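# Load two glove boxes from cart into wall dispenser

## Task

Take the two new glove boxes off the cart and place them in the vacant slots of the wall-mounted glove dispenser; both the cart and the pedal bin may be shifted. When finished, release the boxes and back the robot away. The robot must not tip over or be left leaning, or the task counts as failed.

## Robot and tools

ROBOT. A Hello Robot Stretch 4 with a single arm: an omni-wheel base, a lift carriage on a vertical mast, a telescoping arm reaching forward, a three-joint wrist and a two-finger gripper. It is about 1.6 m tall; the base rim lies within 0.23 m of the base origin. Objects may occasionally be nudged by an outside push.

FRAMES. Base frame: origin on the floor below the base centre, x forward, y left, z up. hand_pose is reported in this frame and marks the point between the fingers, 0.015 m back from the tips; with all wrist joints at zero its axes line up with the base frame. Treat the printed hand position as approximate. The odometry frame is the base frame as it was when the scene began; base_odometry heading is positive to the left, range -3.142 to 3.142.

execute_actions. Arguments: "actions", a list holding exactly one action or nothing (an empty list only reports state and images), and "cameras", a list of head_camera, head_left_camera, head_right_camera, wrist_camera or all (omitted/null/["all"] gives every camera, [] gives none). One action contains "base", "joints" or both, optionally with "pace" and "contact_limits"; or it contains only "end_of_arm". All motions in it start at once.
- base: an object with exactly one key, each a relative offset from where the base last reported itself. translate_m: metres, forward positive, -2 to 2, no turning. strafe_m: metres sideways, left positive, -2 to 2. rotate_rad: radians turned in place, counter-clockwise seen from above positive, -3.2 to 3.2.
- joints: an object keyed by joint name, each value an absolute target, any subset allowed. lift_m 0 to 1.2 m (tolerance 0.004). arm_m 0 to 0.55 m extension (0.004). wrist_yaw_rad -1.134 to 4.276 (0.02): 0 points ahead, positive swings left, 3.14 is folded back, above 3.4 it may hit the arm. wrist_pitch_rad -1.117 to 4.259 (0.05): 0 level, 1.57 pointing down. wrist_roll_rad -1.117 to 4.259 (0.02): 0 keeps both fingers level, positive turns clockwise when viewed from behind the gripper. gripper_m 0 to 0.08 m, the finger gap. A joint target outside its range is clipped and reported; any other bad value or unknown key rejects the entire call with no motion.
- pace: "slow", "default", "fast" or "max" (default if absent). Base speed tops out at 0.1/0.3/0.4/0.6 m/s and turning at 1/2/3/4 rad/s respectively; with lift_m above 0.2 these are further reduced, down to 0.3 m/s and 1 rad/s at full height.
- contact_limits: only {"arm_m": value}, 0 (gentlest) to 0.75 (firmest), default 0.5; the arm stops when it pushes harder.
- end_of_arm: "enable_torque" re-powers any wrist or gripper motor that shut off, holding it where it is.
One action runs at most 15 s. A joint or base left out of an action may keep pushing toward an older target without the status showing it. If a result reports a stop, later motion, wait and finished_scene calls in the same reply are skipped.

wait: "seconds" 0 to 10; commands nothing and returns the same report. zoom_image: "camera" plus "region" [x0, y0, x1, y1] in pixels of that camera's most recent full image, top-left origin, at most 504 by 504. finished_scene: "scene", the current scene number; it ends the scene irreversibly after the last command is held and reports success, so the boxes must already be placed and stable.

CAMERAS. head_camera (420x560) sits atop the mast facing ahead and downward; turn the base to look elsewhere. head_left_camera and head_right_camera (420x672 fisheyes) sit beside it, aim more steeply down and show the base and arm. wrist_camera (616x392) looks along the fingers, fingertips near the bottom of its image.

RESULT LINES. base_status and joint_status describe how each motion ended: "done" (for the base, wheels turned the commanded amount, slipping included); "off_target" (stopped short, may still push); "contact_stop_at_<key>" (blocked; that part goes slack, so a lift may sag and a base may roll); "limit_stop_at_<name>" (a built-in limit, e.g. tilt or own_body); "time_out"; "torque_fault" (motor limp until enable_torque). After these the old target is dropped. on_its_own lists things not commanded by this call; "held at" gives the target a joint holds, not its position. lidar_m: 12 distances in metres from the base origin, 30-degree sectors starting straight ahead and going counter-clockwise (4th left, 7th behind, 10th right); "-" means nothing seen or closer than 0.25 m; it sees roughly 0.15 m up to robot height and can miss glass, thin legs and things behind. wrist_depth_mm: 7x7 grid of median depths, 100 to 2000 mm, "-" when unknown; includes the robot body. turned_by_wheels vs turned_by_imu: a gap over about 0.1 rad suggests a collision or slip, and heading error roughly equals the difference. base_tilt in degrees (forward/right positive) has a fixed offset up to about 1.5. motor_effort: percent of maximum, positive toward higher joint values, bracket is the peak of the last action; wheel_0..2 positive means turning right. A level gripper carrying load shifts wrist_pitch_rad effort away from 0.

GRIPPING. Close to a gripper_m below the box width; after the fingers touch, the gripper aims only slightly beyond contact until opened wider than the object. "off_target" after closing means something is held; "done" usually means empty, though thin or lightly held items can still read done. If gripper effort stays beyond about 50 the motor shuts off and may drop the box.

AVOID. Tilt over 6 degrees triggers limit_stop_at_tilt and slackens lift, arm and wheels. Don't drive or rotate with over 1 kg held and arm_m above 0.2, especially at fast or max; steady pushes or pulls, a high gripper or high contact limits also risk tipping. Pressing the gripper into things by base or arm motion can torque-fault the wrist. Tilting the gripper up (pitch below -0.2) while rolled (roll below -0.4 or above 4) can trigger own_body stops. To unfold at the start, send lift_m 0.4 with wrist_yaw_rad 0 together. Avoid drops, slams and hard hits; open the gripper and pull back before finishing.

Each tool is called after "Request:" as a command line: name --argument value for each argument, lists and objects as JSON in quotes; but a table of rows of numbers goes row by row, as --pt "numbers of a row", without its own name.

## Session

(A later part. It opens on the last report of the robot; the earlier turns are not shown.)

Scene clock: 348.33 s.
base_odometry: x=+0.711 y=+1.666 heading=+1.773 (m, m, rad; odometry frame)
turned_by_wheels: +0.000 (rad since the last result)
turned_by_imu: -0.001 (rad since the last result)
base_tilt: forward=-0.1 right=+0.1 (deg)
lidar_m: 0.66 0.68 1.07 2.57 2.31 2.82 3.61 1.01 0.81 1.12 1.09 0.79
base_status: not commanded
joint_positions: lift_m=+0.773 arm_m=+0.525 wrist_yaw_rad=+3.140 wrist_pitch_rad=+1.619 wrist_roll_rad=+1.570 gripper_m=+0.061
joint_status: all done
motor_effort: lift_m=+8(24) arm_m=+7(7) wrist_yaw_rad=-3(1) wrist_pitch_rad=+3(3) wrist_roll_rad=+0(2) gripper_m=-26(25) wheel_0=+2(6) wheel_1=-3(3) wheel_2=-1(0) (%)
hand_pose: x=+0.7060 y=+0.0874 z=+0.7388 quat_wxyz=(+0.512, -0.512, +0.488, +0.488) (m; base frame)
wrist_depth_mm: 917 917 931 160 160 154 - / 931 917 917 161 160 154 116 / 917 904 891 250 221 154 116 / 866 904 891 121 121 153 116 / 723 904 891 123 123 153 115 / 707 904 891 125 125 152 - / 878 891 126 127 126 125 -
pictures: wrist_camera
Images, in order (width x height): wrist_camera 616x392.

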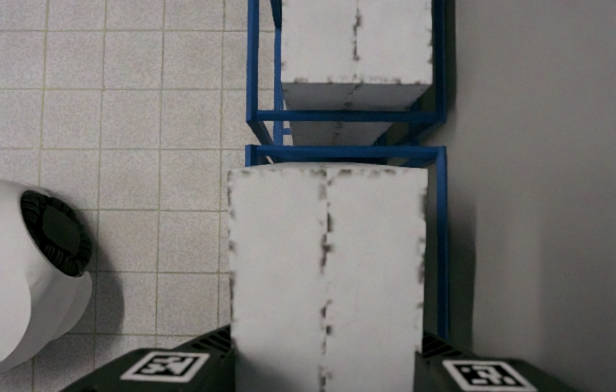

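Request:
execute_actions --actions '[{"joints":{"lift_m":0.82,"gripper_m":0.04},"pace":"slow"}]' --cameras '[]'

Request:
execute_actions --actions '[{"base":{"strafe_m":0.025},"pace":"slow"}]' --cameras '[]'

Request:
execute_actions --actions '[{"base":{"strafe_m":-0.02},"pace":"slow"}]' --cameras '["wrist_camera"]'

Scene clock: 356.03 s.
base_odometry: x=+0.711 y=+1.666 heading=+1.773 (m, m, rad; odometry frame)
turned_by_wheels: +0.000 (rad since the last result)
turned_by_imu: +0.000 (rad since the last result)
base_tilt: forward=+0.1 right=+0.0 (deg)
lidar_m: 0.65 0.67 1.05 2.59 2.30 2.84 3.62 1.01 0.82 1.11 1.10 0.79
base_status: not commanded
joint_positions: lift_m=+0.820 arm_m=+0.525 wrist_yaw_rad=+3.140 wrist_pitch_rad=+1.620 wrist_roll_rad=+1.570 gripper_m=+0.061
joint_status: gripper_m off_target (ended at +0.061, target +0.040); the others done
on_its_own: gripper_m is held at +0.057, not at your +0.040, by its contact guard: the fingers met something
motor_effort: lift_m=+25(25) arm_m=+7(7) wrist_yaw_rad=+0(1) wrist_pitch_rad=+0(3) wrist_roll_rad=-2(2) gripper_m=-27(28) wheel_0=+2(2) wheel_1=-3(3) wheel_2=-1(1) (%)
hand_pose: x=+0.7063 y=+0.0874 z=+0.7854 quat_wxyz=(+0.512, -0.512, +0.488, +0.487) (m; base frame)
wrist_depth_mm: 976 976 976 200 200 158 118 / 976 960 976 200 200 158 118 / 960 946 946 236 235 158 118 / 820 960 946 126 125 157 118 / 732 931 931 127 126 157 118 / 723 931 931 128 128 157 118 / 931 931 129 129 128 128 -
pictures: none
No camera images: the call's "cameras" was empty. Leave "cameras" out to get every camera's image.

Scene clock: 357.23 s.
base_odometry: x=+0.687 y=+1.662 heading=+1.773 (m, m, rad; odometry frame)
turned_by_wheels: +0.000 (rad since the last result)
turned_by_imu: +0.000 (rad since the last result)
base_tilt: forward=+0.0 right=+0.0 (deg)
lidar_m: 0.64 0.70 1.08 2.54 2.27 2.81 4.09 1.05 0.84 1.14 1.10 0.79
base_status: done
joint_positions: lift_m=+0.820 arm_m=+0.525 wrist_yaw_rad=+3.140 wrist_pitch_rad=+1.620 wrist_roll_rad=+1.570 gripper_m=+0.061
joint_status: not commanded
on_its_own: gripper_m is held at +0.057, not at your +0.040, by its contact guard: the fingers met something
motor_effort: lift_m=+25(25) arm_m=+6(6) wrist_yaw_rad=-1(1) wrist_pitch_rad=+0(0) wrist_roll_rad=-2(2) gripper_m=-27(29) wheel_0=-7(8) wheel_1=+4(7) wheel_2=+0(1) (%)
hand_pose: x=+0.7063 y=+0.0874 z=+0.7854 quat_wxyz=(+0.512, -0.512, +0.488, +0.487) (m; base frame)
wrist_depth_mm: 976 960 976 200 199 156 120 / 946 946 960 200 198 156 117 / 960 946 946 202 200 156 117 / 820 931 946 139 139 155 117 / 715 946 946 136 136 156 117 / 715 931 946 133 133 155 116 / 931 931 130 131 130 126 -
pictures: none
No camera images: the call's "cameras" was empty. Leave "cameras" out to get every camera's image.

Scene clock: 358.37 s.
base_odometry: x=+0.706 y=+1.665 heading=+1.773 (m, m, rad; odometry frame)
turned_by_wheels: +0.000 (rad since the last result)
turned_by_imu: +0.000 (rad since the last result)
base_tilt: forward=+0.0 right=+0.1 (deg)
lidar_m: 0.66 0.69 1.07 2.58 2.31 2.83 3.64 1.00 0.84 1.12 1.10 0.78
base_status: done
joint_positions: lift_m=+0.820 arm_m=+0.525 wrist_yaw_rad=+3.140 wrist_pitch_rad=+1.620 wrist_roll_rad=+1.570 gripper_m=+0.061
joint_status: not commanded
on_its_own: gripper_m is held at +0.057, not at your +0.040, by its contact guard: the fingers met something
motor_effort: lift_m=+25(25) arm_m=+6(7) wrist_yaw_rad=-1(0) wrist_pitch_rad=+0(0) wrist_roll_rad=-1(1) gripper_m=-26(27) wheel_0=+6(5) wheel_1=-4(10) wheel_2=+0(0) (%)
hand_pose: x=+0.7063 y=+0.0874 z=+0.7854 quat_wxyz=(+0.512, -0.512, +0.488, +0.487) (m; base frame)
wrist_depth_mm: 976 960 960 200 201 158 118 / 960 946 960 200 200 158 119 / 976 946 946 236 234 158 118 / 842 960 960 132 131 158 118 / 750 931 931 131 131 157 118 / 723 931 960 131 130 156 118 / 931 917 130 130 129 128 -
pictures: wrist_camera
Images, in order (width x height): wrist_camera 616x392.

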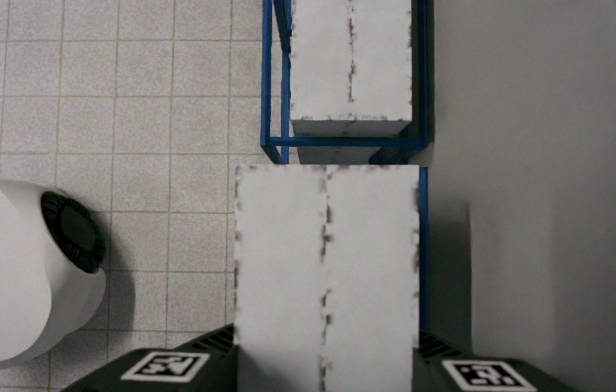

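Request:
execute_actions --actions '[{"joints":{"lift_m":0.772},"pace":"slow"}]' --cameras '["wrist_camera"]'

Scene clock: 363.07 s.
base_odometry: x=+0.706 y=+1.665 heading=+1.773 (m, m, rad; odometry frame)
turned_by_wheels: +0.000 (rad since the last result)
turned_by_imu: +0.000 (rad since the last result)
base_tilt: forward=+0.1 right=+0.1 (deg)
lidar_m: 0.66 0.69 1.08 2.58 2.30 2.81 3.65 1.02 0.83 1.12 1.10 0.79
base_status: not commanded
joint_positions: lift_m=+0.772 arm_m=+0.525 wrist_yaw_rad=+3.140 wrist_pitch_rad=+1.620 wrist_roll_rad=+1.570 gripper_m=+0.061
joint_status: all done
on_its_own: gripper_m is held at +0.057, not at your +0.040, by its contact guard: the fingers met something
motor_effort: lift_m=+19(24) arm_m=+7(6) wrist_yaw_rad=+0(0) wrist_pitch_rad=+0(0) wrist_roll_rad=-3(2) gripper_m=-28(28) wheel_0=+6(6) wheel_1=-4(5) wheel_2=+0(0) (%)
hand_pose: x=+0.7063 y=+0.0874 z=+0.7379 quat_wxyz=(+0.512, -0.512, +0.488, +0.487) (m; base frame)
wrist_depth_mm: 917 904 904 153 152 158 118 / 904 904 917 155 152 158 119 / 904 891 904 193 191 158 119 / 842 904 891 132 131 158 118 / 715 891 917 131 131 157 118 / 691 891 891 131 131 157 118 / 878 866 130 130 129 128 -
pictures: wrist_camera
Images, in order (width x height): wrist_camera 616x392.

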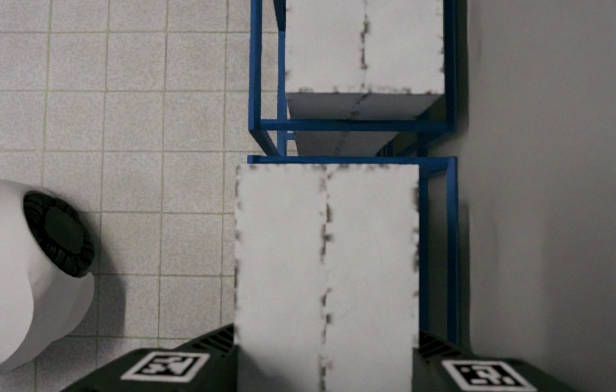

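Past the ring now.

Request:
execute_actions --actions '[{"joints":{"lift_m":0.758},"pace":"slow"}]' --cameras '[]'

Request:
execute_actions --actions '[{"joints":{"gripper_m":0.074}}]' --cameras '[]'

Request:
execute_actions --actions '[{"joints":{"lift_m":0.86}}]' --cameras '["wrist_camera"]'

Scene clock: 375.53 s.
base_odometry: x=+0.706 y=+1.665 heading=+1.773 (m, m, rad; odometry frame)
turned_by_wheels: +0.000 (rad since the last result)
turned_by_imu: +0.000 (rad since the last result)
base_tilt: forward=-0.1 right=+0.0 (deg)
lidar_m: 0.67 0.68 1.07 2.58 2.29 2.81 3.62 1.03 0.83 1.12 1.10 0.78
base_status: not commanded
joint_positions: lift_m=+0.758 arm_m=+0.525 wrist_yaw_rad=+3.140 wrist_pitch_rad=+1.620 wrist_roll_rad=+1.570 gripper_m=+0.061
joint_status: all done
on_its_own: gripper_m is held at +0.057, not at your +0.040, by its contact guard: the fingers met something
motor_effort: lift_m=+19(17) arm_m=+6(6) wrist_yaw_rad=+0(0) wrist_pitch_rad=+0(0) wrist_roll_rad=-1(2) gripper_m=-27(27) wheel_0=+6(6) wheel_1=-4(4) wheel_2=+0(0) (%)
hand_pose: x=+0.7063 y=+0.0874 z=+0.7239 quat_wxyz=(+0.512, -0.512, +0.488, +0.487) (m; base frame)
wrist_depth_mm: 904 904 891 138 138 147 118 / 904 904 904 154 140 147 119 / 904 891 891 218 216 158 118 / 842 878 891 132 131 158 119 / 707 878 866 131 131 158 118 / 699 878 878 131 130 156 118 / 854 854 130 130 129 128 -
pictures: none
No camera images: the call's "cameras" was empty. Leave "cameras" out to get every camera's image.

Scene clock: 376.30 s.
base_odometry: x=+0.706 y=+1.666 heading=+1.773 (m, m, rad; odometry frame)
turned_by_wheels: +0.000 (rad since the last result)
turned_by_imu: +0.000 (rad since the last result)
base_tilt: forward=+0.1 right=+0.0 (deg)
lidar_m: 0.65 0.68 1.06 2.59 2.30 2.81 3.63 1.01 0.84 1.13 1.09 0.77
base_status: not commanded
joint_positions: lift_m=+0.758 arm_m=+0.525 wrist_yaw_rad=+3.140 wrist_pitch_rad=+1.620 wrist_roll_rad=+1.570 gripper_m=+0.074
joint_status: all done
motor_effort: lift_m=+19(19) arm_m=+6(7) wrist_yaw_rad=+0(1) wrist_pitch_rad=+0(0) wrist_roll_rad=-1(0) gripper_m=+3(23) wheel_0=+3(6) wheel_1=-4(4) wheel_2=+0(0) (%)
hand_pose: x=+0.7063 y=+0.0874 z=+0.7239 quat_wxyz=(+0.512, -0.512, +0.488, +0.487) (m; base frame)
wrist_depth_mm: 891 904 904 138 139 146 118 / 891 904 891 147 145 145 117 / 891 904 891 174 174 156 118 / 842 891 878 135 135 156 117 / 715 891 878 135 135 156 117 / 691 878 866 134 134 155 117 / 878 110 133 133 133 125 -
pictures: none
No camera images: the call's "cameras" was empty. Leave "cameras" out to get every camera's image.

Scene clock: 377.73 s.
base_odometry: x=+0.706 y=+1.666 heading=+1.773 (m, m, rad; odometry frame)
turned_by_wheels: +0.000 (rad since the last result)
turned_by_imu: +0.000 (rad since the last result)
base_tilt: forward=+0.1 right=+0.0 (deg)
lidar_m: 0.66 0.69 1.07 2.57 2.31 2.82 3.61 1.00 0.83 1.12 1.09 0.79
base_status: not commanded
joint_positions: lift_m=+0.860 arm_m=+0.525 wrist_yaw_rad=+3.140 wrist_pitch_rad=+1.620 wrist_roll_rad=+1.570 gripper_m=+0.074
joint_status: all done
motor_effort: lift_m=+22(24) arm_m=+7(7) wrist_yaw_rad=+0(1) wrist_pitch_rad=+0(0) wrist_roll_rad=-1(3) gripper_m=+1(2) wheel_0=+3(3) wheel_1=-4(4) wheel_2=+0(0) (%)
hand_pose: x=+0.7063 y=+0.0874 z=+0.8256 quat_wxyz=(+0.512, -0.512, +0.488, +0.487) (m; base frame)
wrist_depth_mm: 991 1025 1008 242 243 156 117 / 991 1008 991 241 241 157 118 / 1008 1008 1008 273 258 156 118 / 842 976 991 238 246 156 117 / 768 1008 991 236 245 156 117 / 759 976 960 235 242 155 117 / 976 110 134 234 233 125 -
pictures: wrist_camera
Images, in order (width x height): wrist_camera 616x392.

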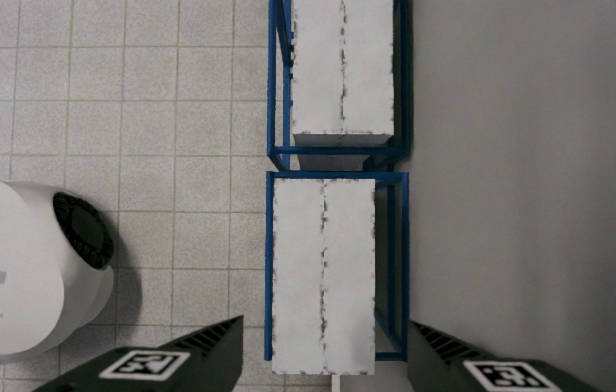

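Request:
execute_actions --actions '[{"base":{"translate_m":-0.66},"joints":{"lift_m":1.05,"arm_m":0.25,"gripper_m":0.08,"wrist_pitch_rad":1.57},"pace":"fast"}]' --cameras '[]'

Request:
execute_actions --actions '[{"base":{"rotate_rad":-1.57},"pace":"fast"}]' --cameras '[]'

Request:
execute_actions --actions '[{"base":{"translate_m":0.27},"joints":{"arm_m":0.41},"pace":"fast"}]' --cameras '["wrist_camera","head_left_camera"]'

Scene clock: 391.27 s.
base_odometry: x=+0.838 y=+1.019 heading=+1.772 (m, m, rad; odometry frame)
turned_by_wheels: -0.001 (rad since the last result)
turned_by_imu: +0.000 (rad since the last result)
base_tilt: forward=+0.1 right=+0.1 (deg)
lidar_m: 1.30 1.37 1.98 2.04 2.06 2.79 2.89 1.66 0.74 0.71 0.73 1.48
base_status: done
joint_positions: lift_m=+1.050 arm_m=+0.251 wrist_yaw_rad=+3.140 wrist_pitch_rad=+1.570 wrist_roll_rad=+1.570 gripper_m=+0.080
joint_status: all done
motor_effort: lift_m=+22(24) arm_m=-6(7) wrist_yaw_rad=+0(1) wrist_pitch_rad=+0(4) wrist_roll_rad=-2(3) gripper_m=+2(2) wheel_0=-2(8) wheel_1=-3(10) wheel_2=-2(12) (%)
hand_pose: x=+0.4219 y=+0.0874 z=+1.0154 quat_wxyz=(+0.500, -0.500, +0.500, +0.500) (m; base frame)
wrist_depth_mm: 1255 1255 1205 1182 1182 1182 1160 / 1229 1229 1205 1205 1205 1160 1160 / 1281 1229 1205 1205 1138 1160 1160 / 1229 1255 1182 1182 1160 1160 1118 / 1255 976 976 1182 1160 1138 1098 / 1182 991 960 1182 1160 1160 1118 / 683 110 140 1160 1138 124 1098
pictures: none
No camera images: the call's "cameras" was empty. Leave "cameras" out to get every camera's image.

Scene clock: 393.63 s.
base_odometry: x=+0.838 y=+1.019 heading=+0.203 (m, m, rad; odometry frame)
turned_by_wheels: -1.569 (rad since the last result)
turned_by_imu: -1.537 (rad since the last result)
base_tilt: forward=+0.0 right=+0.0 (deg)
lidar_m: 0.71 0.73 1.48 1.30 1.41 2.03 2.05 2.07 2.78 2.84 1.64 0.73
base_status: done
joint_positions: lift_m=+1.050 arm_m=+0.251 wrist_yaw_rad=+3.140 wrist_pitch_rad=+1.570 wrist_roll_rad=+1.570 gripper_m=+0.080
joint_status: not commanded
motor_effort: lift_m=+22(22) arm_m=-6(6) wrist_yaw_rad=+1(2) wrist_pitch_rad=+0(0) wrist_roll_rad=-1(1) gripper_m=+1(2) wheel_0=+2(5) wheel_1=+5(9) wheel_2=+2(10) (%)
hand_pose: x=+0.4220 y=+0.0874 z=+1.0154 quat_wxyz=(+0.500, -0.500, +0.500, +0.500) (m; base frame)
wrist_depth_mm: 1255 1229 1229 1229 1182 1182 1118 / 1229 1255 1229 1205 1160 1182 1118 / 1255 1229 1229 1182 1182 1160 1138 / 1255 1229 1205 1160 1160 946 484 / 1205 976 960 1182 1160 750 477 / 1229 946 960 1160 1138 741 473 / 691 110 140 1138 1138 124 445
pictures: none
No camera images: the call's "cameras" was empty. Leave "cameras" out to get every camera's image.

Scene clock: 395.87 s.
base_odometry: x=+1.103 y=+1.073 heading=+0.203 (m, m, rad; odometry frame)
turned_by_wheels: +0.000 (rad since the last result)
turned_by_imu: +0.000 (rad since the last result)
base_tilt: forward=+0.0 right=-0.1 (deg)
lidar_m: 0.43 0.47 1.23 1.36 1.38 2.02 2.30 2.34 2.96 2.84 1.27 0.44
base_status: done
joint_positions: lift_m=+1.050 arm_m=+0.409 wrist_yaw_rad=+3.140 wrist_pitch_rad=+1.570 wrist_roll_rad=+1.570 gripper_m=+0.080
joint_status: all done
motor_effort: lift_m=+22(22) arm_m=+6(8) wrist_yaw_rad=+0(1) wrist_pitch_rad=-1(0) wrist_roll_rad=-1(1) gripper_m=+2(1) wheel_0=+3(7) wheel_1=+3(10) wheel_2=+0(11) (%)
hand_pose: x=+0.5798 y=+0.0874 z=+1.0154 quat_wxyz=(+0.500, -0.500, +0.500, +0.500) (m; base frame)
wrist_depth_mm: 1229 1229 1229 1205 1205 750 492 / 1255 1229 1229 1205 1182 750 492 / 1281 1229 1205 1205 1160 741 488 / 1229 1008 1160 266 500 500 492 / 1229 976 1008 265 496 496 484 / 991 976 504 264 260 492 488 / 1205 110 140 496 492 124 459
pictures: head_left_camera, wrist_camera
Images, in order (width x height): head_left_camera 420x672, wrist_camera 616x392.

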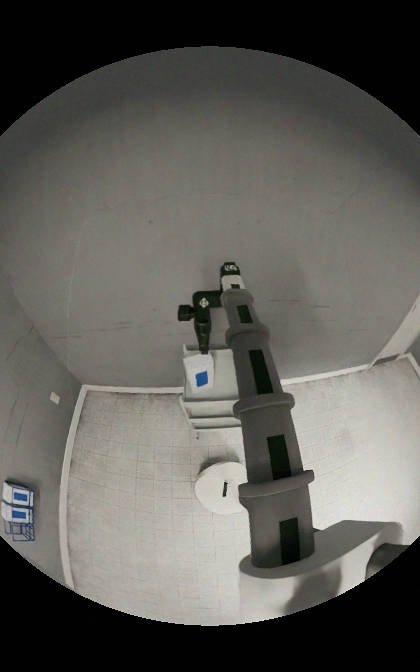

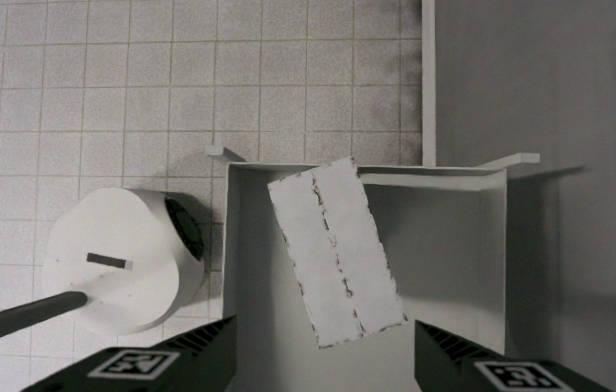

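Request:
execute_actions --actions '[{"base":{"strafe_m":0.024},"joints":{"arm_m":0.419,"wrist_roll_rad":1.26,"lift_m":0.96}}]' --cameras '["wrist_camera"]'

Scene clock: 402.73 s.
base_odometry: x=+1.098 y=+1.097 heading=+0.203 (m, m, rad; odometry frame)
turned_by_wheels: +0.000 (rad since the last result)
turned_by_imu: +0.000 (rad since the last result)
base_tilt: forward=+0.0 right=+0.0 (deg)
lidar_m: 0.44 0.46 1.24 1.35 1.34 1.99 2.31 2.34 3.00 2.88 1.25 0.46
base_status: done
joint_positions: lift_m=+0.960 arm_m=+0.418 wrist_yaw_rad=+3.140 wrist_pitch_rad=+1.570 wrist_roll_rad=+1.260 gripper_m=+0.080
joint_status: all done
motor_effort: lift_m=+18(20) arm_m=+7(6) wrist_yaw_rad=-2(1) wrist_pitch_rad=-1(1) wrist_roll_rad=-1(8) gripper_m=+1(2) wheel_0=+0(11) wheel_1=+3(11) wheel_2=+0(3) (%)
hand_pose: x=+0.5887 y=+0.0874 z=+0.9257 quat_wxyz=(+0.417, -0.571, +0.417, +0.571) (m; base frame)
wrist_depth_mm: 1138 1160 1160 1138 1098 1078 691 / 1160 1118 1118 1118 1098 1078 627 / 1138 931 1138 1098 1078 931 591 / 904 904 421 176 410 798 549 / 917 904 418 175 404 402 377 / 1118 1098 415 174 172 399 436 / 1118 110 140 172 170 124 415
pictures: wrist_camera
Images, in order (width x height): wrist_camera 616x392.

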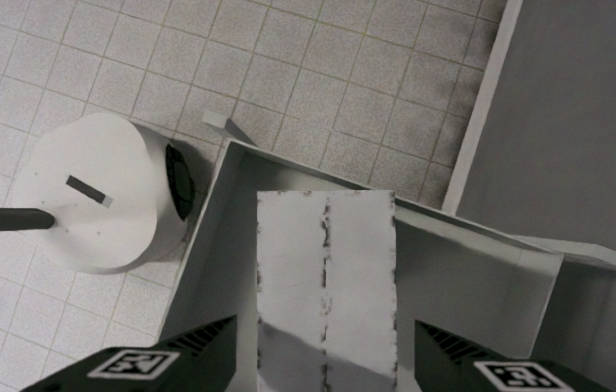

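Request:
execute_actions --actions '[{"joints":{"lift_m":0.912},"pace":"slow"}]' --cameras '["wrist_camera"]'

Request:
execute_actions --actions '[{"joints":{"gripper_m":0.04}}]' --cameras '[]'

Request:
execute_actions --actions '[{"joints":{"lift_m":1.02}}]' --cameras '["wrist_camera"]'

Request:
execute_actions --actions '[{"joints":{"arm_m":0.2,"wrist_roll_rad":1.57},"base":{"translate_m":-0.566}}]' --cameras '[]'

Request:
execute_actions --actions '[{"base":{"rotate_rad":1.57}}]' --cameras '[]'

Request:
execute_actions --actions '[{"base":{"translate_m":0.636},"joints":{"arm_m":0.44,"wrist_pitch_rad":1.62}}]' --cameras '["wrist_camera","head_left_camera","head_right_camera"]'

Scene clock: 419.93 s.
base_odometry: x=+1.098 y=+1.097 heading=+0.203 (m, m, rad; odometry frame)
turned_by_wheels: +0.000 (rad since the last result)
turned_by_imu: +0.000 (rad since the last result)
base_tilt: forward=+0.0 right=+0.0 (deg)
lidar_m: 0.43 0.47 1.22 1.34 1.37 1.99 2.32 2.33 2.99 2.87 1.24 0.46
base_status: not commanded
joint_positions: lift_m=+0.912 arm_m=+0.418 wrist_yaw_rad=+3.140 wrist_pitch_rad=+1.570 wrist_roll_rad=+1.260 gripper_m=+0.080
joint_status: all done
motor_effort: lift_m=+17(17) arm_m=+6(7) wrist_yaw_rad=+1(0) wrist_pitch_rad=-1(1) wrist_roll_rad=-2(2) gripper_m=+1(2) wheel_0=+0(0) wheel_1=+3(3) wheel_2=+0(0) (%)
hand_pose: x=+0.5887 y=+0.0874 z=+0.8778 quat_wxyz=(+0.417, -0.571, +0.417, +0.571) (m; base frame)
wrist_depth_mm: 1098 1098 1098 1042 1060 1060 699 / 1098 1078 1078 1042 1042 1025 640 / 854 854 1078 1042 1042 931 603 / 842 842 332 128 126 778 544 / 866 842 330 127 125 355 343 / 1060 1060 157 126 124 353 317 / 1078 110 126 125 123 125 319
pictures: wrist_camera
Images, in order (width x height): wrist_camera 616x392.

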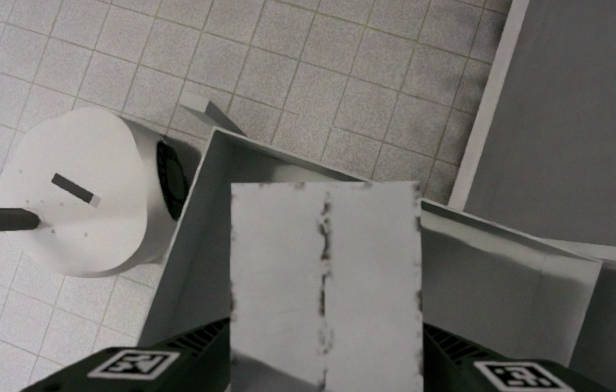

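Scene clock: 420.90 s.
base_odometry: x=+1.098 y=+1.097 heading=+0.203 (m, m, rad; odometry frame)
turned_by_wheels: +0.000 (rad since the last result)
turned_by_imu: +0.000 (rad since the last result)
base_tilt: forward=+0.0 right=+0.1 (deg)
lidar_m: 0.43 0.47 1.25 1.35 1.35 2.00 2.31 2.34 2.98 2.88 1.25 0.46
base_status: not commanded
joint_positions: lift_m=+0.912 arm_m=+0.418 wrist_yaw_rad=+3.140 wrist_pitch_rad=+1.570 wrist_roll_rad=+1.260 gripper_m=+0.060
joint_status: gripper_m off_target (ended at +0.060, target +0.040)
on_its_own: gripper_m is held at +0.056, not at your +0.040, by its contact guard: the fingers met something
motor_effort: lift_m=+17(17) arm_m=+7(7) wrist_yaw_rad=+0(0) wrist_pitch_rad=-2(1) wrist_roll_rad=-3(1) gripper_m=-28(24) wheel_0=+0(0) wheel_1=+3(3) wheel_2=+0(0) (%)
hand_pose: x=+0.5888 y=+0.0874 z=+0.8778 quat_wxyz=(+0.417, -0.571, +0.417, +0.571) (m; base frame)
wrist_depth_mm: 1098 1078 1078 1060 1042 1042 691 / 1118 1060 1060 1060 1025 1025 634 / 878 854 1060 1060 1042 917 591 / 854 854 334 128 126 778 544 / 854 854 332 127 126 355 345 / 1078 1042 366 126 125 353 317 / 1078 347 125 125 123 340 319
pictures: none
No camera images: the call's "cameras" was empty. Leave "cameras" out to get every camera's image.

Scene clock: 422.37 s.
base_odometry: x=+1.098 y=+1.097 heading=+0.203 (m, m, rad; odometry frame)
turned_by_wheels: +0.000 (rad since the last result)
turned_by_imu: +0.000 (rad since the last result)
base_tilt: forward=+0.1 right=+0.0 (deg)
lidar_m: 0.43 0.46 1.22 1.36 1.37 1.98 2.30 2.33 2.98 2.86 1.24 0.47
base_status: not commanded
joint_positions: lift_m=+1.020 arm_m=+0.418 wrist_yaw_rad=+3.140 wrist_pitch_rad=+1.570 wrist_roll_rad=+1.260 gripper_m=+0.060
joint_status: all done
on_its_own: gripper_m is held at +0.056, not at your +0.040, by its contact guard: the fingers met something
motor_effort: lift_m=+25(24) arm_m=+7(6) wrist_yaw_rad=-1(0) wrist_pitch_rad=-2(3) wrist_roll_rad=-1(3) gripper_m=-27(27) wheel_0=+0(0) wheel_1=+3(3) wheel_2=+0(0) (%)
hand_pose: x=+0.5888 y=+0.0874 z=+0.9852 quat_wxyz=(+0.417, -0.571, +0.417, +0.571) (m; base frame)
wrist_depth_mm: 1205 1205 1205 1182 1182 1138 691 / 1205 1205 1182 1160 1138 1060 627 / 1229 976 1182 1182 1160 946 603 / 976 946 991 129 128 831 544 / 1205 960 427 127 126 462 484 / 1205 1205 407 126 125 459 469 / 1160 1138 126 125 124 389 427
pictures: wrist_camera
Images, in order (width x height): wrist_camera 616x392.

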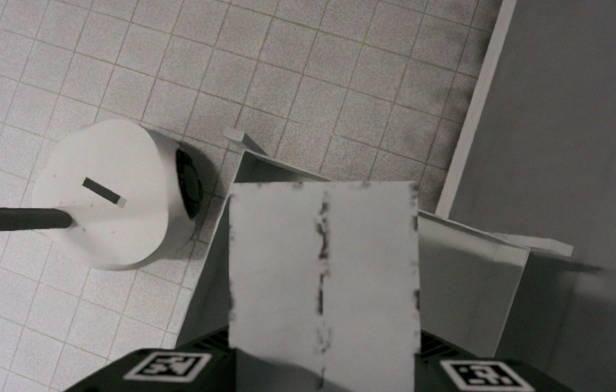

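Scene clock: 425.73 s.
base_odometry: x=+0.544 y=+0.983 heading=+0.203 (m, m, rad; odometry frame)
turned_by_wheels: +0.000 (rad since the last result)
turned_by_imu: +0.000 (rad since the last result)
base_tilt: forward=+0.0 right=+0.1 (deg)
lidar_m: 0.32 0.35 1.45 1.28 1.44 1.95 1.90 1.75 2.38 2.84 2.07 1.49
base_status: done
joint_positions: lift_m=+1.020 arm_m=+0.201 wrist_yaw_rad=+3.140 wrist_pitch_rad=+1.570 wrist_roll_rad=+1.570 gripper_m=+0.060
joint_status: all done
on_its_own: gripper_m is held at +0.056, not at your +0.040, by its contact guard: the fingers met something
motor_effort: lift_m=+25(24) arm_m=-6(8) wrist_yaw_rad=-1(0) wrist_pitch_rad=+0(5) wrist_roll_rad=-1(6) gripper_m=-27(28) wheel_0=-3(6) wheel_1=-5(9) wheel_2=+2(10) (%)
hand_pose: x=+0.3720 y=+0.0874 z=+0.9852 quat_wxyz=(+0.500, -0.500, +0.500, +0.500) (m; base frame)
wrist_depth_mm: 1205 1205 1182 1182 1138 1138 1138 / 1229 1205 1182 1160 1138 1138 1118 / 1205 1205 1182 1160 1160 1138 1118 / 1229 1160 931 129 128 1138 1118 / 1205 960 931 128 126 1098 1098 / 1182 946 946 127 125 1098 1098 / 609 960 126 126 124 1078 1042
pictures: none
No camera images: the call's "cameras" was empty. Leave "cameras" out to get every camera's image.

Scene clock: 428.03 s.
base_odometry: x=+0.544 y=+0.983 heading=+1.772 (m, m, rad; odometry frame)
turned_by_wheels: +1.569 (rad since the last result)
turned_by_imu: +1.537 (rad since the last result)
base_tilt: forward=+0.2 right=+0.0 (deg)
lidar_m: 0.33 0.35 1.96 2.00 1.78 2.40 2.88 2.08 1.50 0.99 1.48 1.45
base_status: done
joint_positions: lift_m=+1.020 arm_m=+0.201 wrist_yaw_rad=+3.140 wrist_pitch_rad=+1.570 wrist_roll_rad=+1.570 gripper_m=+0.060
joint_status: not commanded
on_its_own: gripper_m is held at +0.056, not at your +0.040, by its contact guard: the fingers met something
motor_effort: lift_m=+24(24) arm_m=-6(6) wrist_yaw_rad=+0(0) wrist_pitch_rad=-2(2) wrist_roll_rad=-1(1) gripper_m=-27(28) wheel_0=-3(9) wheel_1=-5(10) wheel_2=-2(9) (%)
hand_pose: x=+0.3721 y=+0.0874 z=+0.9852 quat_wxyz=(+0.500, -0.500, +0.500, +0.500) (m; base frame)
wrist_depth_mm: 1229 1205 1205 1182 1138 1138 1138 / 1229 1182 1182 1118 1182 1138 1118 / 1229 1182 1160 1160 1138 1118 1118 / 1182 1160 946 129 128 1118 1138 / 1182 931 931 128 126 1098 1118 / 1205 931 931 127 125 1098 1078 / 615 931 126 125 124 1078 1078
pictures: none
No camera images: the call's "cameras" was empty. Leave "cameras" out to get every camera's image.

Scene clock: 431.63 s.
base_odometry: x=+0.416 y=+1.606 heading=+1.773 (m, m, rad; odometry frame)
turned_by_wheels: +0.000 (rad since the last result)
turned_by_imu: +0.000 (rad since the last result)
base_tilt: forward=-0.1 right=+0.1 (deg)
lidar_m: 0.57 0.78 1.07 2.27 2.06 2.39 3.72 2.04 1.09 1.41 1.08 0.69
base_status: done
joint_positions: lift_m=+1.020 arm_m=+0.439 wrist_yaw_rad=+3.140 wrist_pitch_rad=+1.620 wrist_roll_rad=+1.570 gripper_m=+0.060
joint_status: all done
on_its_own: gripper_m is held at +0.056, not at your +0.040, by its contact guard: the fingers met something
motor_effort: lift_m=+25(24) arm_m=+7(7) wrist_yaw_rad=-1(2) wrist_pitch_rad=+0(10) wrist_roll_rad=-1(2) gripper_m=-27(27) wheel_0=+3(8) wheel_1=+4(9) wheel_2=-1(12) (%)
hand_pose: x=+0.6203 y=+0.0874 z=+0.9854 quat_wxyz=(+0.512, -0.512, +0.488, +0.487) (m; base frame)
wrist_depth_mm: 1160 1182 1160 1182 691 336 237 / 1182 1182 1182 1160 699 336 238 / 1182 1160 1138 1160 691 336 238 / 1160 1160 1160 129 128 334 237 / 931 931 1118 127 126 332 236 / 931 946 1138 127 125 332 236 / 1118 1138 126 125 124 271 230
pictures: head_left_camera, head_right_camera, wrist_camera
Images, in order (width x height): head_left_camera 420x672, head_right_camera 420x672, wrist_camera 616x392.

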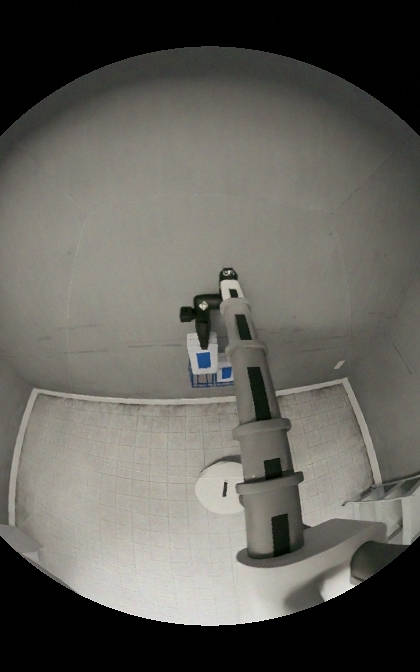

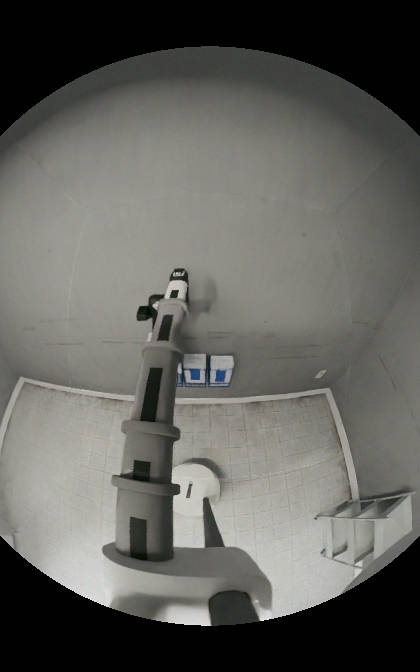

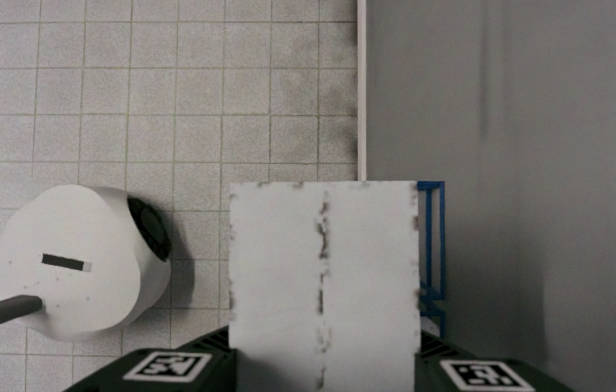

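Request:
execute_actions --actions '[{"joints":{"arm_m":0.525},"pace":"slow","contact_limits":{"arm_m":0.2}}]' --cameras '[]'

Request:
execute_actions --actions '[{"joints":{"lift_m":0.96}}]' --cameras '["wrist_camera","head_left_camera"]'

Request:
zoom_image --camera "head_left_camera" --region '[150,300,260,400]'

Scene clock: 443.30 s.
base_odometry: x=+0.416 y=+1.606 heading=+1.773 (m, m, rad; odometry frame)
turned_by_wheels: +0.000 (rad since the last result)
turned_by_imu: +0.000 (rad since the last result)
base_tilt: forward=+0.0 right=+0.1 (deg)
lidar_m: 0.63 0.78 1.05 2.26 2.07 2.39 3.72 2.06 1.09 1.42 1.10 0.68
base_status: not commanded
joint_positions: lift_m=+1.020 arm_m=+0.524 wrist_yaw_rad=+3.140 wrist_pitch_rad=+1.620 wrist_roll_rad=+1.570 gripper_m=+0.060
joint_status: all done
on_its_own: gripper_m is held at +0.056, not at your +0.040, by its contact guard: the fingers met something
motor_effort: lift_m=+24(24) arm_m=+7(7) wrist_yaw_rad=+0(1) wrist_pitch_rad=+1(0) wrist_roll_rad=-1(2) gripper_m=-26(27) wheel_0=+3(3) wheel_1=+5(5) wheel_2=-1(1) (%)
contact_limits: arm_m 0.2
hand_pose: x=+0.7053 y=+0.0874 z=+0.9854 quat_wxyz=(+0.512, -0.512, +0.488, +0.487) (m; base frame)
wrist_depth_mm: 1182 1160 1182 1160 317 155 - / 1182 1160 1138 1182 317 155 116 / 1160 1160 1138 1182 317 154 116 / 917 1160 1138 129 128 154 116 / 917 1042 1138 128 127 154 116 / 917 1118 1138 126 125 154 - / 1118 1138 126 125 124 125 -
pictures: none
No camera images: the call's "cameras" was empty. Leave "cameras" out to get every camera's image.

Scene clock: 444.47 s.
base_odometry: x=+0.416 y=+1.606 heading=+1.773 (m, m, rad; odometry frame)
turned_by_wheels: +0.000 (rad since the last result)
turned_by_imu: +0.000 (rad since the last result)
base_tilt: forward=+0.0 right=+0.1 (deg)
lidar_m: 0.64 0.78 1.08 2.28 2.04 2.39 3.71 2.06 1.06 1.41 1.09 0.68
base_status: not commanded
joint_positions: lift_m=+0.960 arm_m=+0.524 wrist_yaw_rad=+3.140 wrist_pitch_rad=+1.620 wrist_roll_rad=+1.570 gripper_m=+0.060
joint_status: all done
on_its_own: gripper_m is held at +0.056, not at your +0.040, by its contact guard: the fingers met something
motor_effort: lift_m=+20(24) arm_m=+7(7) wrist_yaw_rad=-1(0) wrist_pitch_rad=+0(0) wrist_roll_rad=-1(1) gripper_m=-28(28) wheel_0=+3(3) wheel_1=+4(5) wheel_2=-1(2) (%)
hand_pose: x=+0.7053 y=+0.0874 z=+0.9258 quat_wxyz=(+0.512, -0.512, +0.488, +0.487) (m; base frame)
wrist_depth_mm: 1118 1118 1098 1098 319 155 - / 1118 1138 1118 1118 319 154 116 / 1098 1138 1118 1078 317 154 116 / 878 1078 1098 129 128 154 116 / 866 1042 1098 128 126 154 116 / 866 1078 1078 126 125 153 - / 1060 1078 126 126 124 125 -
pictures: head_left_camera, wrist_camera
Images, in order (width x height): head_left_camera 420x672, wrist_camera 616x392.

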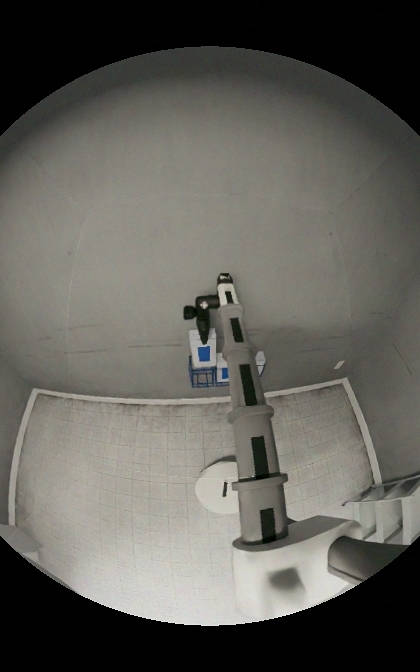

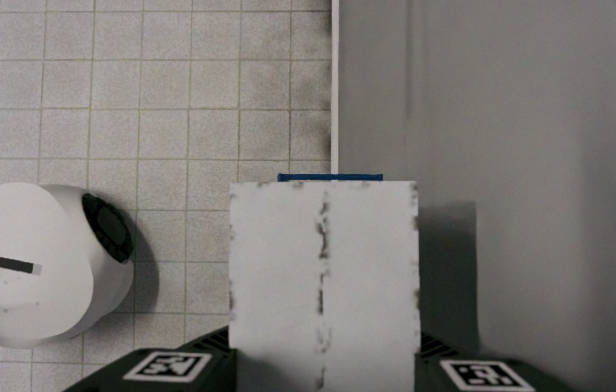

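Region (150, 300, 260, 400) of head_left_camera's 420x672 image, scaled by 4.582, with more detail than that image has; it fills the top 458 rows of this view, and the rest is white.

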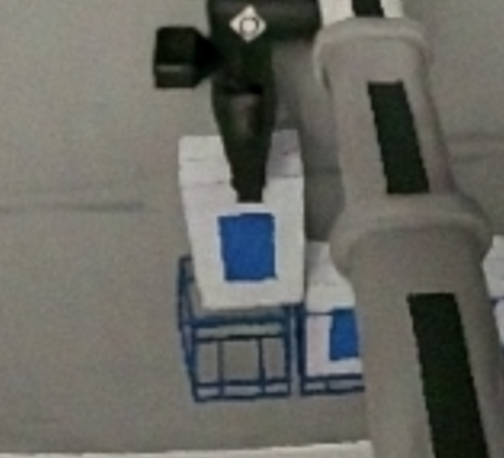

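Request:
execute_actions --actions '[{"base":{"strafe_m":0.01},"pace":"slow"}]' --cameras '[]'

Request:
execute_actions --actions '[{"joints":{"lift_m":0.92},"pace":"slow"}]' --cameras '["wrist_camera","head_left_camera"]'

Request:
zoom_image --camera "head_left_camera" --region '[150,300,260,400]'

Scene clock: 453.27 s.
base_odometry: x=+0.407 y=+1.604 heading=+1.773 (m, m, rad; odometry frame)
turned_by_wheels: +0.000 (rad since the last result)
turned_by_imu: +0.000 (rad since the last result)
base_tilt: forward=+0.0 right=+0.1 (deg)
lidar_m: 0.64 0.77 1.07 2.28 2.05 2.38 3.70 2.08 1.09 1.44 1.09 0.67
base_status: done
joint_positions: lift_m=+0.960 arm_m=+0.524 wrist_yaw_rad=+3.140 wrist_pitch_rad=+1.620 wrist_roll_rad=+1.570 gripper_m=+0.060
joint_status: not commanded
on_its_own: gripper_m is held at +0.056, not at your +0.040, by its contact guard: the fingers met something
motor_effort: lift_m=+20(20) arm_m=+6(7) wrist_yaw_rad=-1(0) wrist_pitch_rad=+0(0) wrist_roll_rad=-1(1) gripper_m=-26(27) wheel_0=-4(7) wheel_1=+4(9) wheel_2=+0(2) (%)
hand_pose: x=+0.7053 y=+0.0874 z=+0.9258 quat_wxyz=(+0.512, -0.512, +0.488, +0.487) (m; base frame)
wrist_depth_mm: 1118 1098 1118 1118 317 154 - / 1098 1118 1098 1098 317 154 116 / 1078 1118 1098 1098 315 154 116 / 878 1098 1098 129 128 154 116 / 866 1060 1078 128 126 153 116 / 854 1060 1078 126 125 153 - / 1078 1078 126 125 124 125 -
pictures: none
No camera images: the call's "cameras" was empty. Leave "cameras" out to get every camera's image.

Scene clock: 454.43 s.
base_odometry: x=+0.406 y=+1.604 heading=+1.774 (m, m, rad; odometry frame)
turned_by_wheels: +0.001 (rad since the last result)
turned_by_imu: +0.001 (rad since the last result)
base_tilt: forward=+0.1 right=+0.0 (deg)
lidar_m: 0.64 0.78 1.07 2.28 2.04 2.36 3.72 2.09 1.10 1.44 1.10 0.68
base_status: not commanded
joint_positions: lift_m=+0.921 arm_m=+0.524 wrist_yaw_rad=+3.142 wrist_pitch_rad=+1.618 wrist_roll_rad=+1.570 gripper_m=+0.060
joint_status: all done
on_its_own: gripper_m is held at +0.056, not at your +0.040, by its contact guard: the fingers met something
motor_effort: lift_m=+5(20) arm_m=+7(7) wrist_yaw_rad=-8(11) wrist_pitch_rad=+5(7) wrist_roll_rad=-2(3) gripper_m=-29(29) wheel_0=+6(6) wheel_1=+4(4) wheel_2=+2(3) (%)
hand_pose: x=+0.7047 y=+0.0874 z=+0.8870 quat_wxyz=(+0.511, -0.512, +0.488, +0.488) (m; base frame)
wrist_depth_mm: 1060 1078 1078 1042 309 153 - / 1060 1078 1078 1060 309 153 - / 1060 1060 1060 1060 306 153 115 / 891 1060 1042 123 122 152 115 / 842 1042 1060 121 120 151 - / 831 1042 1042 119 118 150 - / 1025 1042 117 117 116 124 -
pictures: head_left_camera, wrist_camera
Images, in order (width x height): head_left_camera 420x672, wrist_camera 616x392.

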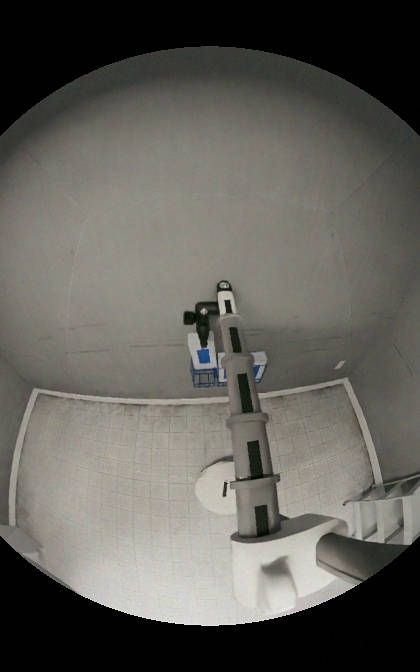

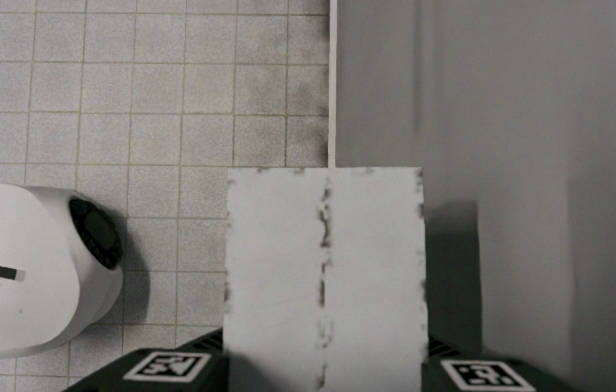

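Region (150, 300, 260, 400) of head_left_camera's 420x672 image, scaled by 4.582, with more detail than that image has; it fills the top 458 rows of this view, and the rest is white.

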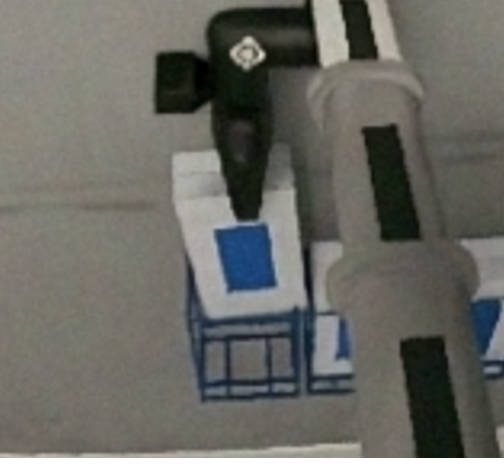

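Right corner caught again; lift, shift left.

Request:
execute_actions --actions '[{"joints":{"lift_m":0.95}}]' --cameras '[]'

Request:
execute_actions --actions '[{"base":{"strafe_m":0.016},"joints":{"arm_m":0.519},"pace":"slow"}]' --cameras '[]'

Request:
execute_actions --actions '[{"joints":{"lift_m":0.915},"pace":"slow"}]' --cameras '["head_left_camera"]'

Request:
zoom_image --camera "head_left_camera" --region '[150,300,260,400]'

Scene clock: 466.00 s.
base_odometry: x=+0.406 y=+1.604 heading=+1.773 (m, m, rad; odometry frame)
turned_by_wheels: +0.000 (rad since the last result)
turned_by_imu: -0.001 (rad since the last result)
base_tilt: forward=-0.1 right=+0.1 (deg)
lidar_m: 0.65 0.78 1.05 2.26 2.05 2.38 3.71 2.09 1.10 1.42 1.09 0.70
base_status: not commanded
joint_positions: lift_m=+0.950 arm_m=+0.524 wrist_yaw_rad=+3.141 wrist_pitch_rad=+1.620 wrist_roll_rad=+1.570 gripper_m=+0.060
joint_status: all done
on_its_own: gripper_m is held at +0.056, not at your +0.040, by its contact guard: the fingers met something
motor_effort: lift_m=+25(26) arm_m=+7(7) wrist_yaw_rad=-4(8) wrist_pitch_rad=+0(4) wrist_roll_rad=-2(3) gripper_m=-30(29) wheel_0=+2(6) wheel_1=+4(3) wheel_2=+2(3) (%)
hand_pose: x=+0.7053 y=+0.0874 z=+0.9154 quat_wxyz=(+0.512, -0.512, +0.488, +0.487) (m; base frame)
wrist_depth_mm: 1078 1118 1098 1078 319 155 - / 1118 1098 1098 1078 319 154 116 / 1078 1118 1078 1078 317 154 116 / 866 1060 1078 125 124 154 116 / 866 1078 1060 122 121 154 116 / 854 1060 1060 120 119 153 - / 1060 1060 118 118 118 125 -
pictures: none
No camera images: the call's "cameras" was empty. Leave "cameras" out to get every camera's image.

Scene clock: 467.03 s.
base_odometry: x=+0.391 y=+1.601 heading=+1.773 (m, m, rad; odometry frame)
turned_by_wheels: +0.000 (rad since the last result)
turned_by_imu: +0.000 (rad since the last result)
base_tilt: forward=+0.1 right=+0.1 (deg)
lidar_m: 0.64 0.77 1.05 2.26 2.02 2.37 3.69 2.10 1.11 1.45 1.08 0.69
base_status: done
joint_positions: lift_m=+0.950 arm_m=+0.520 wrist_yaw_rad=+3.140 wrist_pitch_rad=+1.620 wrist_roll_rad=+1.570 gripper_m=+0.060
joint_status: all done
on_its_own: gripper_m is held at +0.056, not at your +0.040, by its contact guard: the fingers met something
motor_effort: lift_m=+25(25) arm_m=-6(7) wrist_yaw_rad=-2(2) wrist_pitch_rad=+0(0) wrist_roll_rad=-1(1) gripper_m=-28(28) wheel_0=-4(6) wheel_1=+4(8) wheel_2=+0(3) (%)
hand_pose: x=+0.7016 y=+0.0874 z=+0.9154 quat_wxyz=(+0.512, -0.512, +0.488, +0.487) (m; base frame)
wrist_depth_mm: 1098 1078 1098 1098 334 162 122 / 1098 1098 1098 1098 332 163 121 / 1078 1098 1098 1078 332 162 122 / 866 1078 1078 125 123 162 122 / 854 1078 1060 123 122 161 121 / 854 1060 1060 121 120 160 121 / 1042 1060 119 118 117 131 -
pictures: none
No camera images: the call's "cameras" was empty. Leave "cameras" out to get every camera's image.

Scene clock: 468.17 s.
base_odometry: x=+0.391 y=+1.600 heading=+1.773 (m, m, rad; odometry frame)
turned_by_wheels: +0.000 (rad since the last result)
turned_by_imu: +0.000 (rad since the last result)
base_tilt: forward=+0.1 right=+0.1 (deg)
lidar_m: 0.64 0.77 1.08 2.26 2.04 2.35 3.68 2.10 1.10 1.44 1.08 0.69
base_status: not commanded
joint_positions: lift_m=+0.915 arm_m=+0.520 wrist_yaw_rad=+3.140 wrist_pitch_rad=+1.620 wrist_roll_rad=+1.570 gripper_m=+0.060
joint_status: all done
on_its_own: gripper_m is held at +0.056, not at your +0.040, by its contact guard: the fingers met something
motor_effort: lift_m=+20(25) arm_m=-6(6) wrist_yaw_rad=-1(1) wrist_pitch_rad=+1(3) wrist_roll_rad=-1(1) gripper_m=-29(29) wheel_0=+0(4) wheel_1=+3(4) wheel_2=+0(1) (%)
hand_pose: x=+0.7014 y=+0.0874 z=+0.8808 quat_wxyz=(+0.512, -0.512, +0.488, +0.487) (m; base frame)
wrist_depth_mm: 1078 1098 1078 1060 336 163 122 / 1060 1060 1060 1060 334 163 123 / 1060 1060 1060 1078 334 163 122 / 842 1042 1042 124 123 163 122 / 820 1042 1060 122 121 162 122 / 809 1008 1042 120 119 161 121 / 1042 1025 119 118 117 132 -
pictures: head_left_camera
Images, in order (width x height): head_left_camera 420x672.

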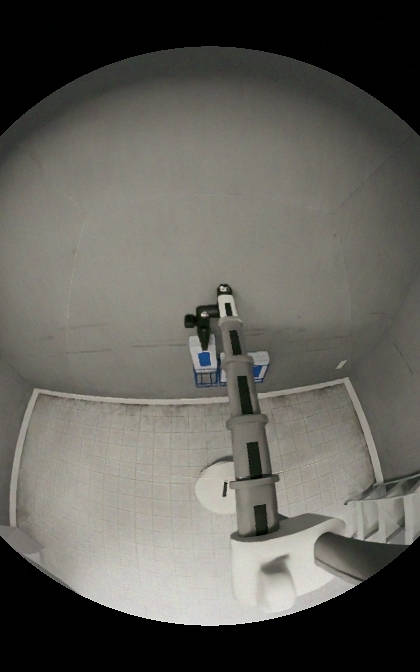

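Region (150, 300, 260, 400) of head_left_camera's 420x672 image, scaled by 4.582, with more detail than that image has; it fills the top 458 rows of this view, and the rest is white.

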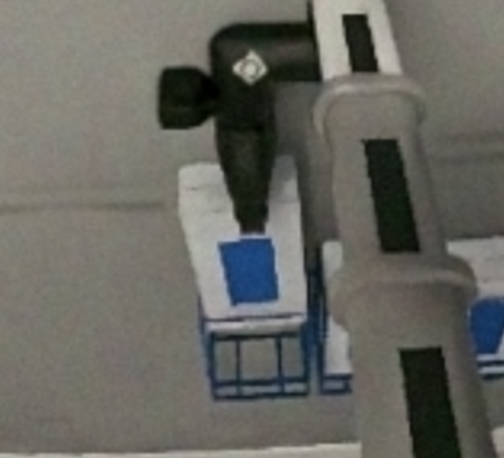

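Request:
execute_actions --actions '[{"joints":{"lift_m":0.885},"pace":"slow"}]' --cameras '[]'

Request:
execute_actions --actions '[{"base":{"strafe_m":-0.024},"joints":{"arm_m":0.525},"pace":"slow"}]' --cameras '[]'

Request:
execute_actions --actions '[{"joints":{"lift_m":0.81},"pace":"slow"}]' --cameras '["wrist_camera"]'

Scene clock: 475.33 s.
base_odometry: x=+0.391 y=+1.600 heading=+1.773 (m, m, rad; odometry frame)
turned_by_wheels: +0.000 (rad since the last result)
turned_by_imu: +0.000 (rad since the last result)
base_tilt: forward=+0.1 right=+0.0 (deg)
lidar_m: 0.65 0.77 1.08 2.26 2.02 2.36 3.71 2.11 1.09 1.44 1.10 0.68
base_status: not commanded
joint_positions: lift_m=+0.885 arm_m=+0.520 wrist_yaw_rad=+3.140 wrist_pitch_rad=+1.620 wrist_roll_rad=+1.570 gripper_m=+0.060
joint_status: all done
on_its_own: gripper_m is held at +0.056, not at your +0.040, by its contact guard: the fingers met something
motor_effort: lift_m=+19(19) arm_m=-6(6) wrist_yaw_rad=+0(1) wrist_pitch_rad=+1(1) wrist_roll_rad=-2(2) gripper_m=-29(27) wheel_0=+0(0) wheel_1=+3(3) wheel_2=+0(1) (%)
hand_pose: x=+0.7014 y=+0.0874 z=+0.8508 quat_wxyz=(+0.512, -0.512, +0.488, +0.487) (m; base frame)
wrist_depth_mm: 1042 1042 1025 1025 334 163 122 / 1042 1008 1042 1025 336 163 122 / 1008 1042 1025 1008 332 162 122 / 831 1042 1008 124 123 162 122 / 798 1008 1008 122 121 161 121 / 778 991 1025 120 119 160 121 / 976 991 119 118 118 132 -
pictures: none
No camera images: the call's "cameras" was empty. Leave "cameras" out to get every camera's image.

Scene clock: 476.53 s.
base_odometry: x=+0.414 y=+1.605 heading=+1.774 (m, m, rad; odometry frame)
turned_by_wheels: +0.000 (rad since the last result)
turned_by_imu: +0.000 (rad since the last result)
base_tilt: forward=+0.1 right=+0.0 (deg)
lidar_m: 0.65 0.78 1.06 2.28 2.04 2.38 3.69 2.06 1.11 1.41 1.10 0.69
base_status: done
joint_positions: lift_m=+0.885 arm_m=+0.524 wrist_yaw_rad=+3.140 wrist_pitch_rad=+1.619 wrist_roll_rad=+1.570 gripper_m=+0.060
joint_status: all done
on_its_own: gripper_m is held at +0.056, not at your +0.040, by its contact guard: the fingers met something
motor_effort: lift_m=+19(20) arm_m=+7(7) wrist_yaw_rad=-1(1) wrist_pitch_rad=+1(1) wrist_roll_rad=+0(1) gripper_m=-28(28) wheel_0=+6(7) wheel_1=-3(5) wheel_2=+0(1) (%)
hand_pose: x=+0.7052 y=+0.0874 z=+0.8508 quat_wxyz=(+0.512, -0.512, +0.488, +0.488) (m; base frame)
wrist_depth_mm: 1025 1042 1025 1042 320 156 120 / 1042 1025 1025 1025 320 156 117 / 1025 1042 1025 1008 317 156 117 / 831 1025 1025 116 115 155 116 / 788 1025 1025 117 115 155 116 / 788 991 991 117 116 154 116 / 991 1008 118 117 116 126 -
pictures: none
No camera images: the call's "cameras" was empty. Leave "cameras" out to get every camera's image.

Scene clock: 478.03 s.
base_odometry: x=+0.414 y=+1.605 heading=+1.774 (m, m, rad; odometry frame)
turned_by_wheels: +0.000 (rad since the last result)
turned_by_imu: +0.000 (rad since the last result)
base_tilt: forward=+0.0 right=+0.1 (deg)
lidar_m: 0.64 0.77 1.08 2.28 2.03 2.39 3.71 2.08 1.09 1.41 1.09 0.68
base_status: not commanded
joint_positions: lift_m=+0.810 arm_m=+0.524 wrist_yaw_rad=+3.140 wrist_pitch_rad=+1.619 wrist_roll_rad=+1.570 gripper_m=+0.060
joint_status: all done
on_its_own: gripper_m is held at +0.056, not at your +0.040, by its contact guard: the fingers met something
motor_effort: lift_m=+19(18) arm_m=+7(7) wrist_yaw_rad=+0(1) wrist_pitch_rad=+1(1) wrist_roll_rad=-2(3) gripper_m=-29(28) wheel_0=+6(6) wheel_1=-2(3) wheel_2=+0(1) (%)
hand_pose: x=+0.7052 y=+0.0874 z=+0.7759 quat_wxyz=(+0.512, -0.512, +0.488, +0.488) (m; base frame)
wrist_depth_mm: 960 960 976 960 322 157 117 / 960 946 946 946 322 156 117 / 931 946 931 946 277 156 117 / 831 946 946 115 114 156 117 / 723 931 931 116 114 155 116 / 715 917 931 116 115 154 116 / 917 917 118 117 116 126 -
pictures: wrist_camera
Images, in order (width x height): wrist_camera 616x392.

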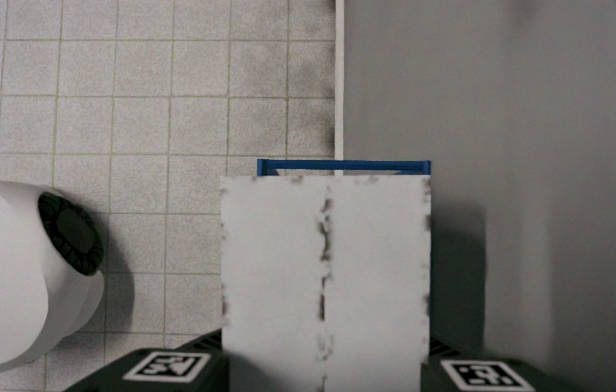

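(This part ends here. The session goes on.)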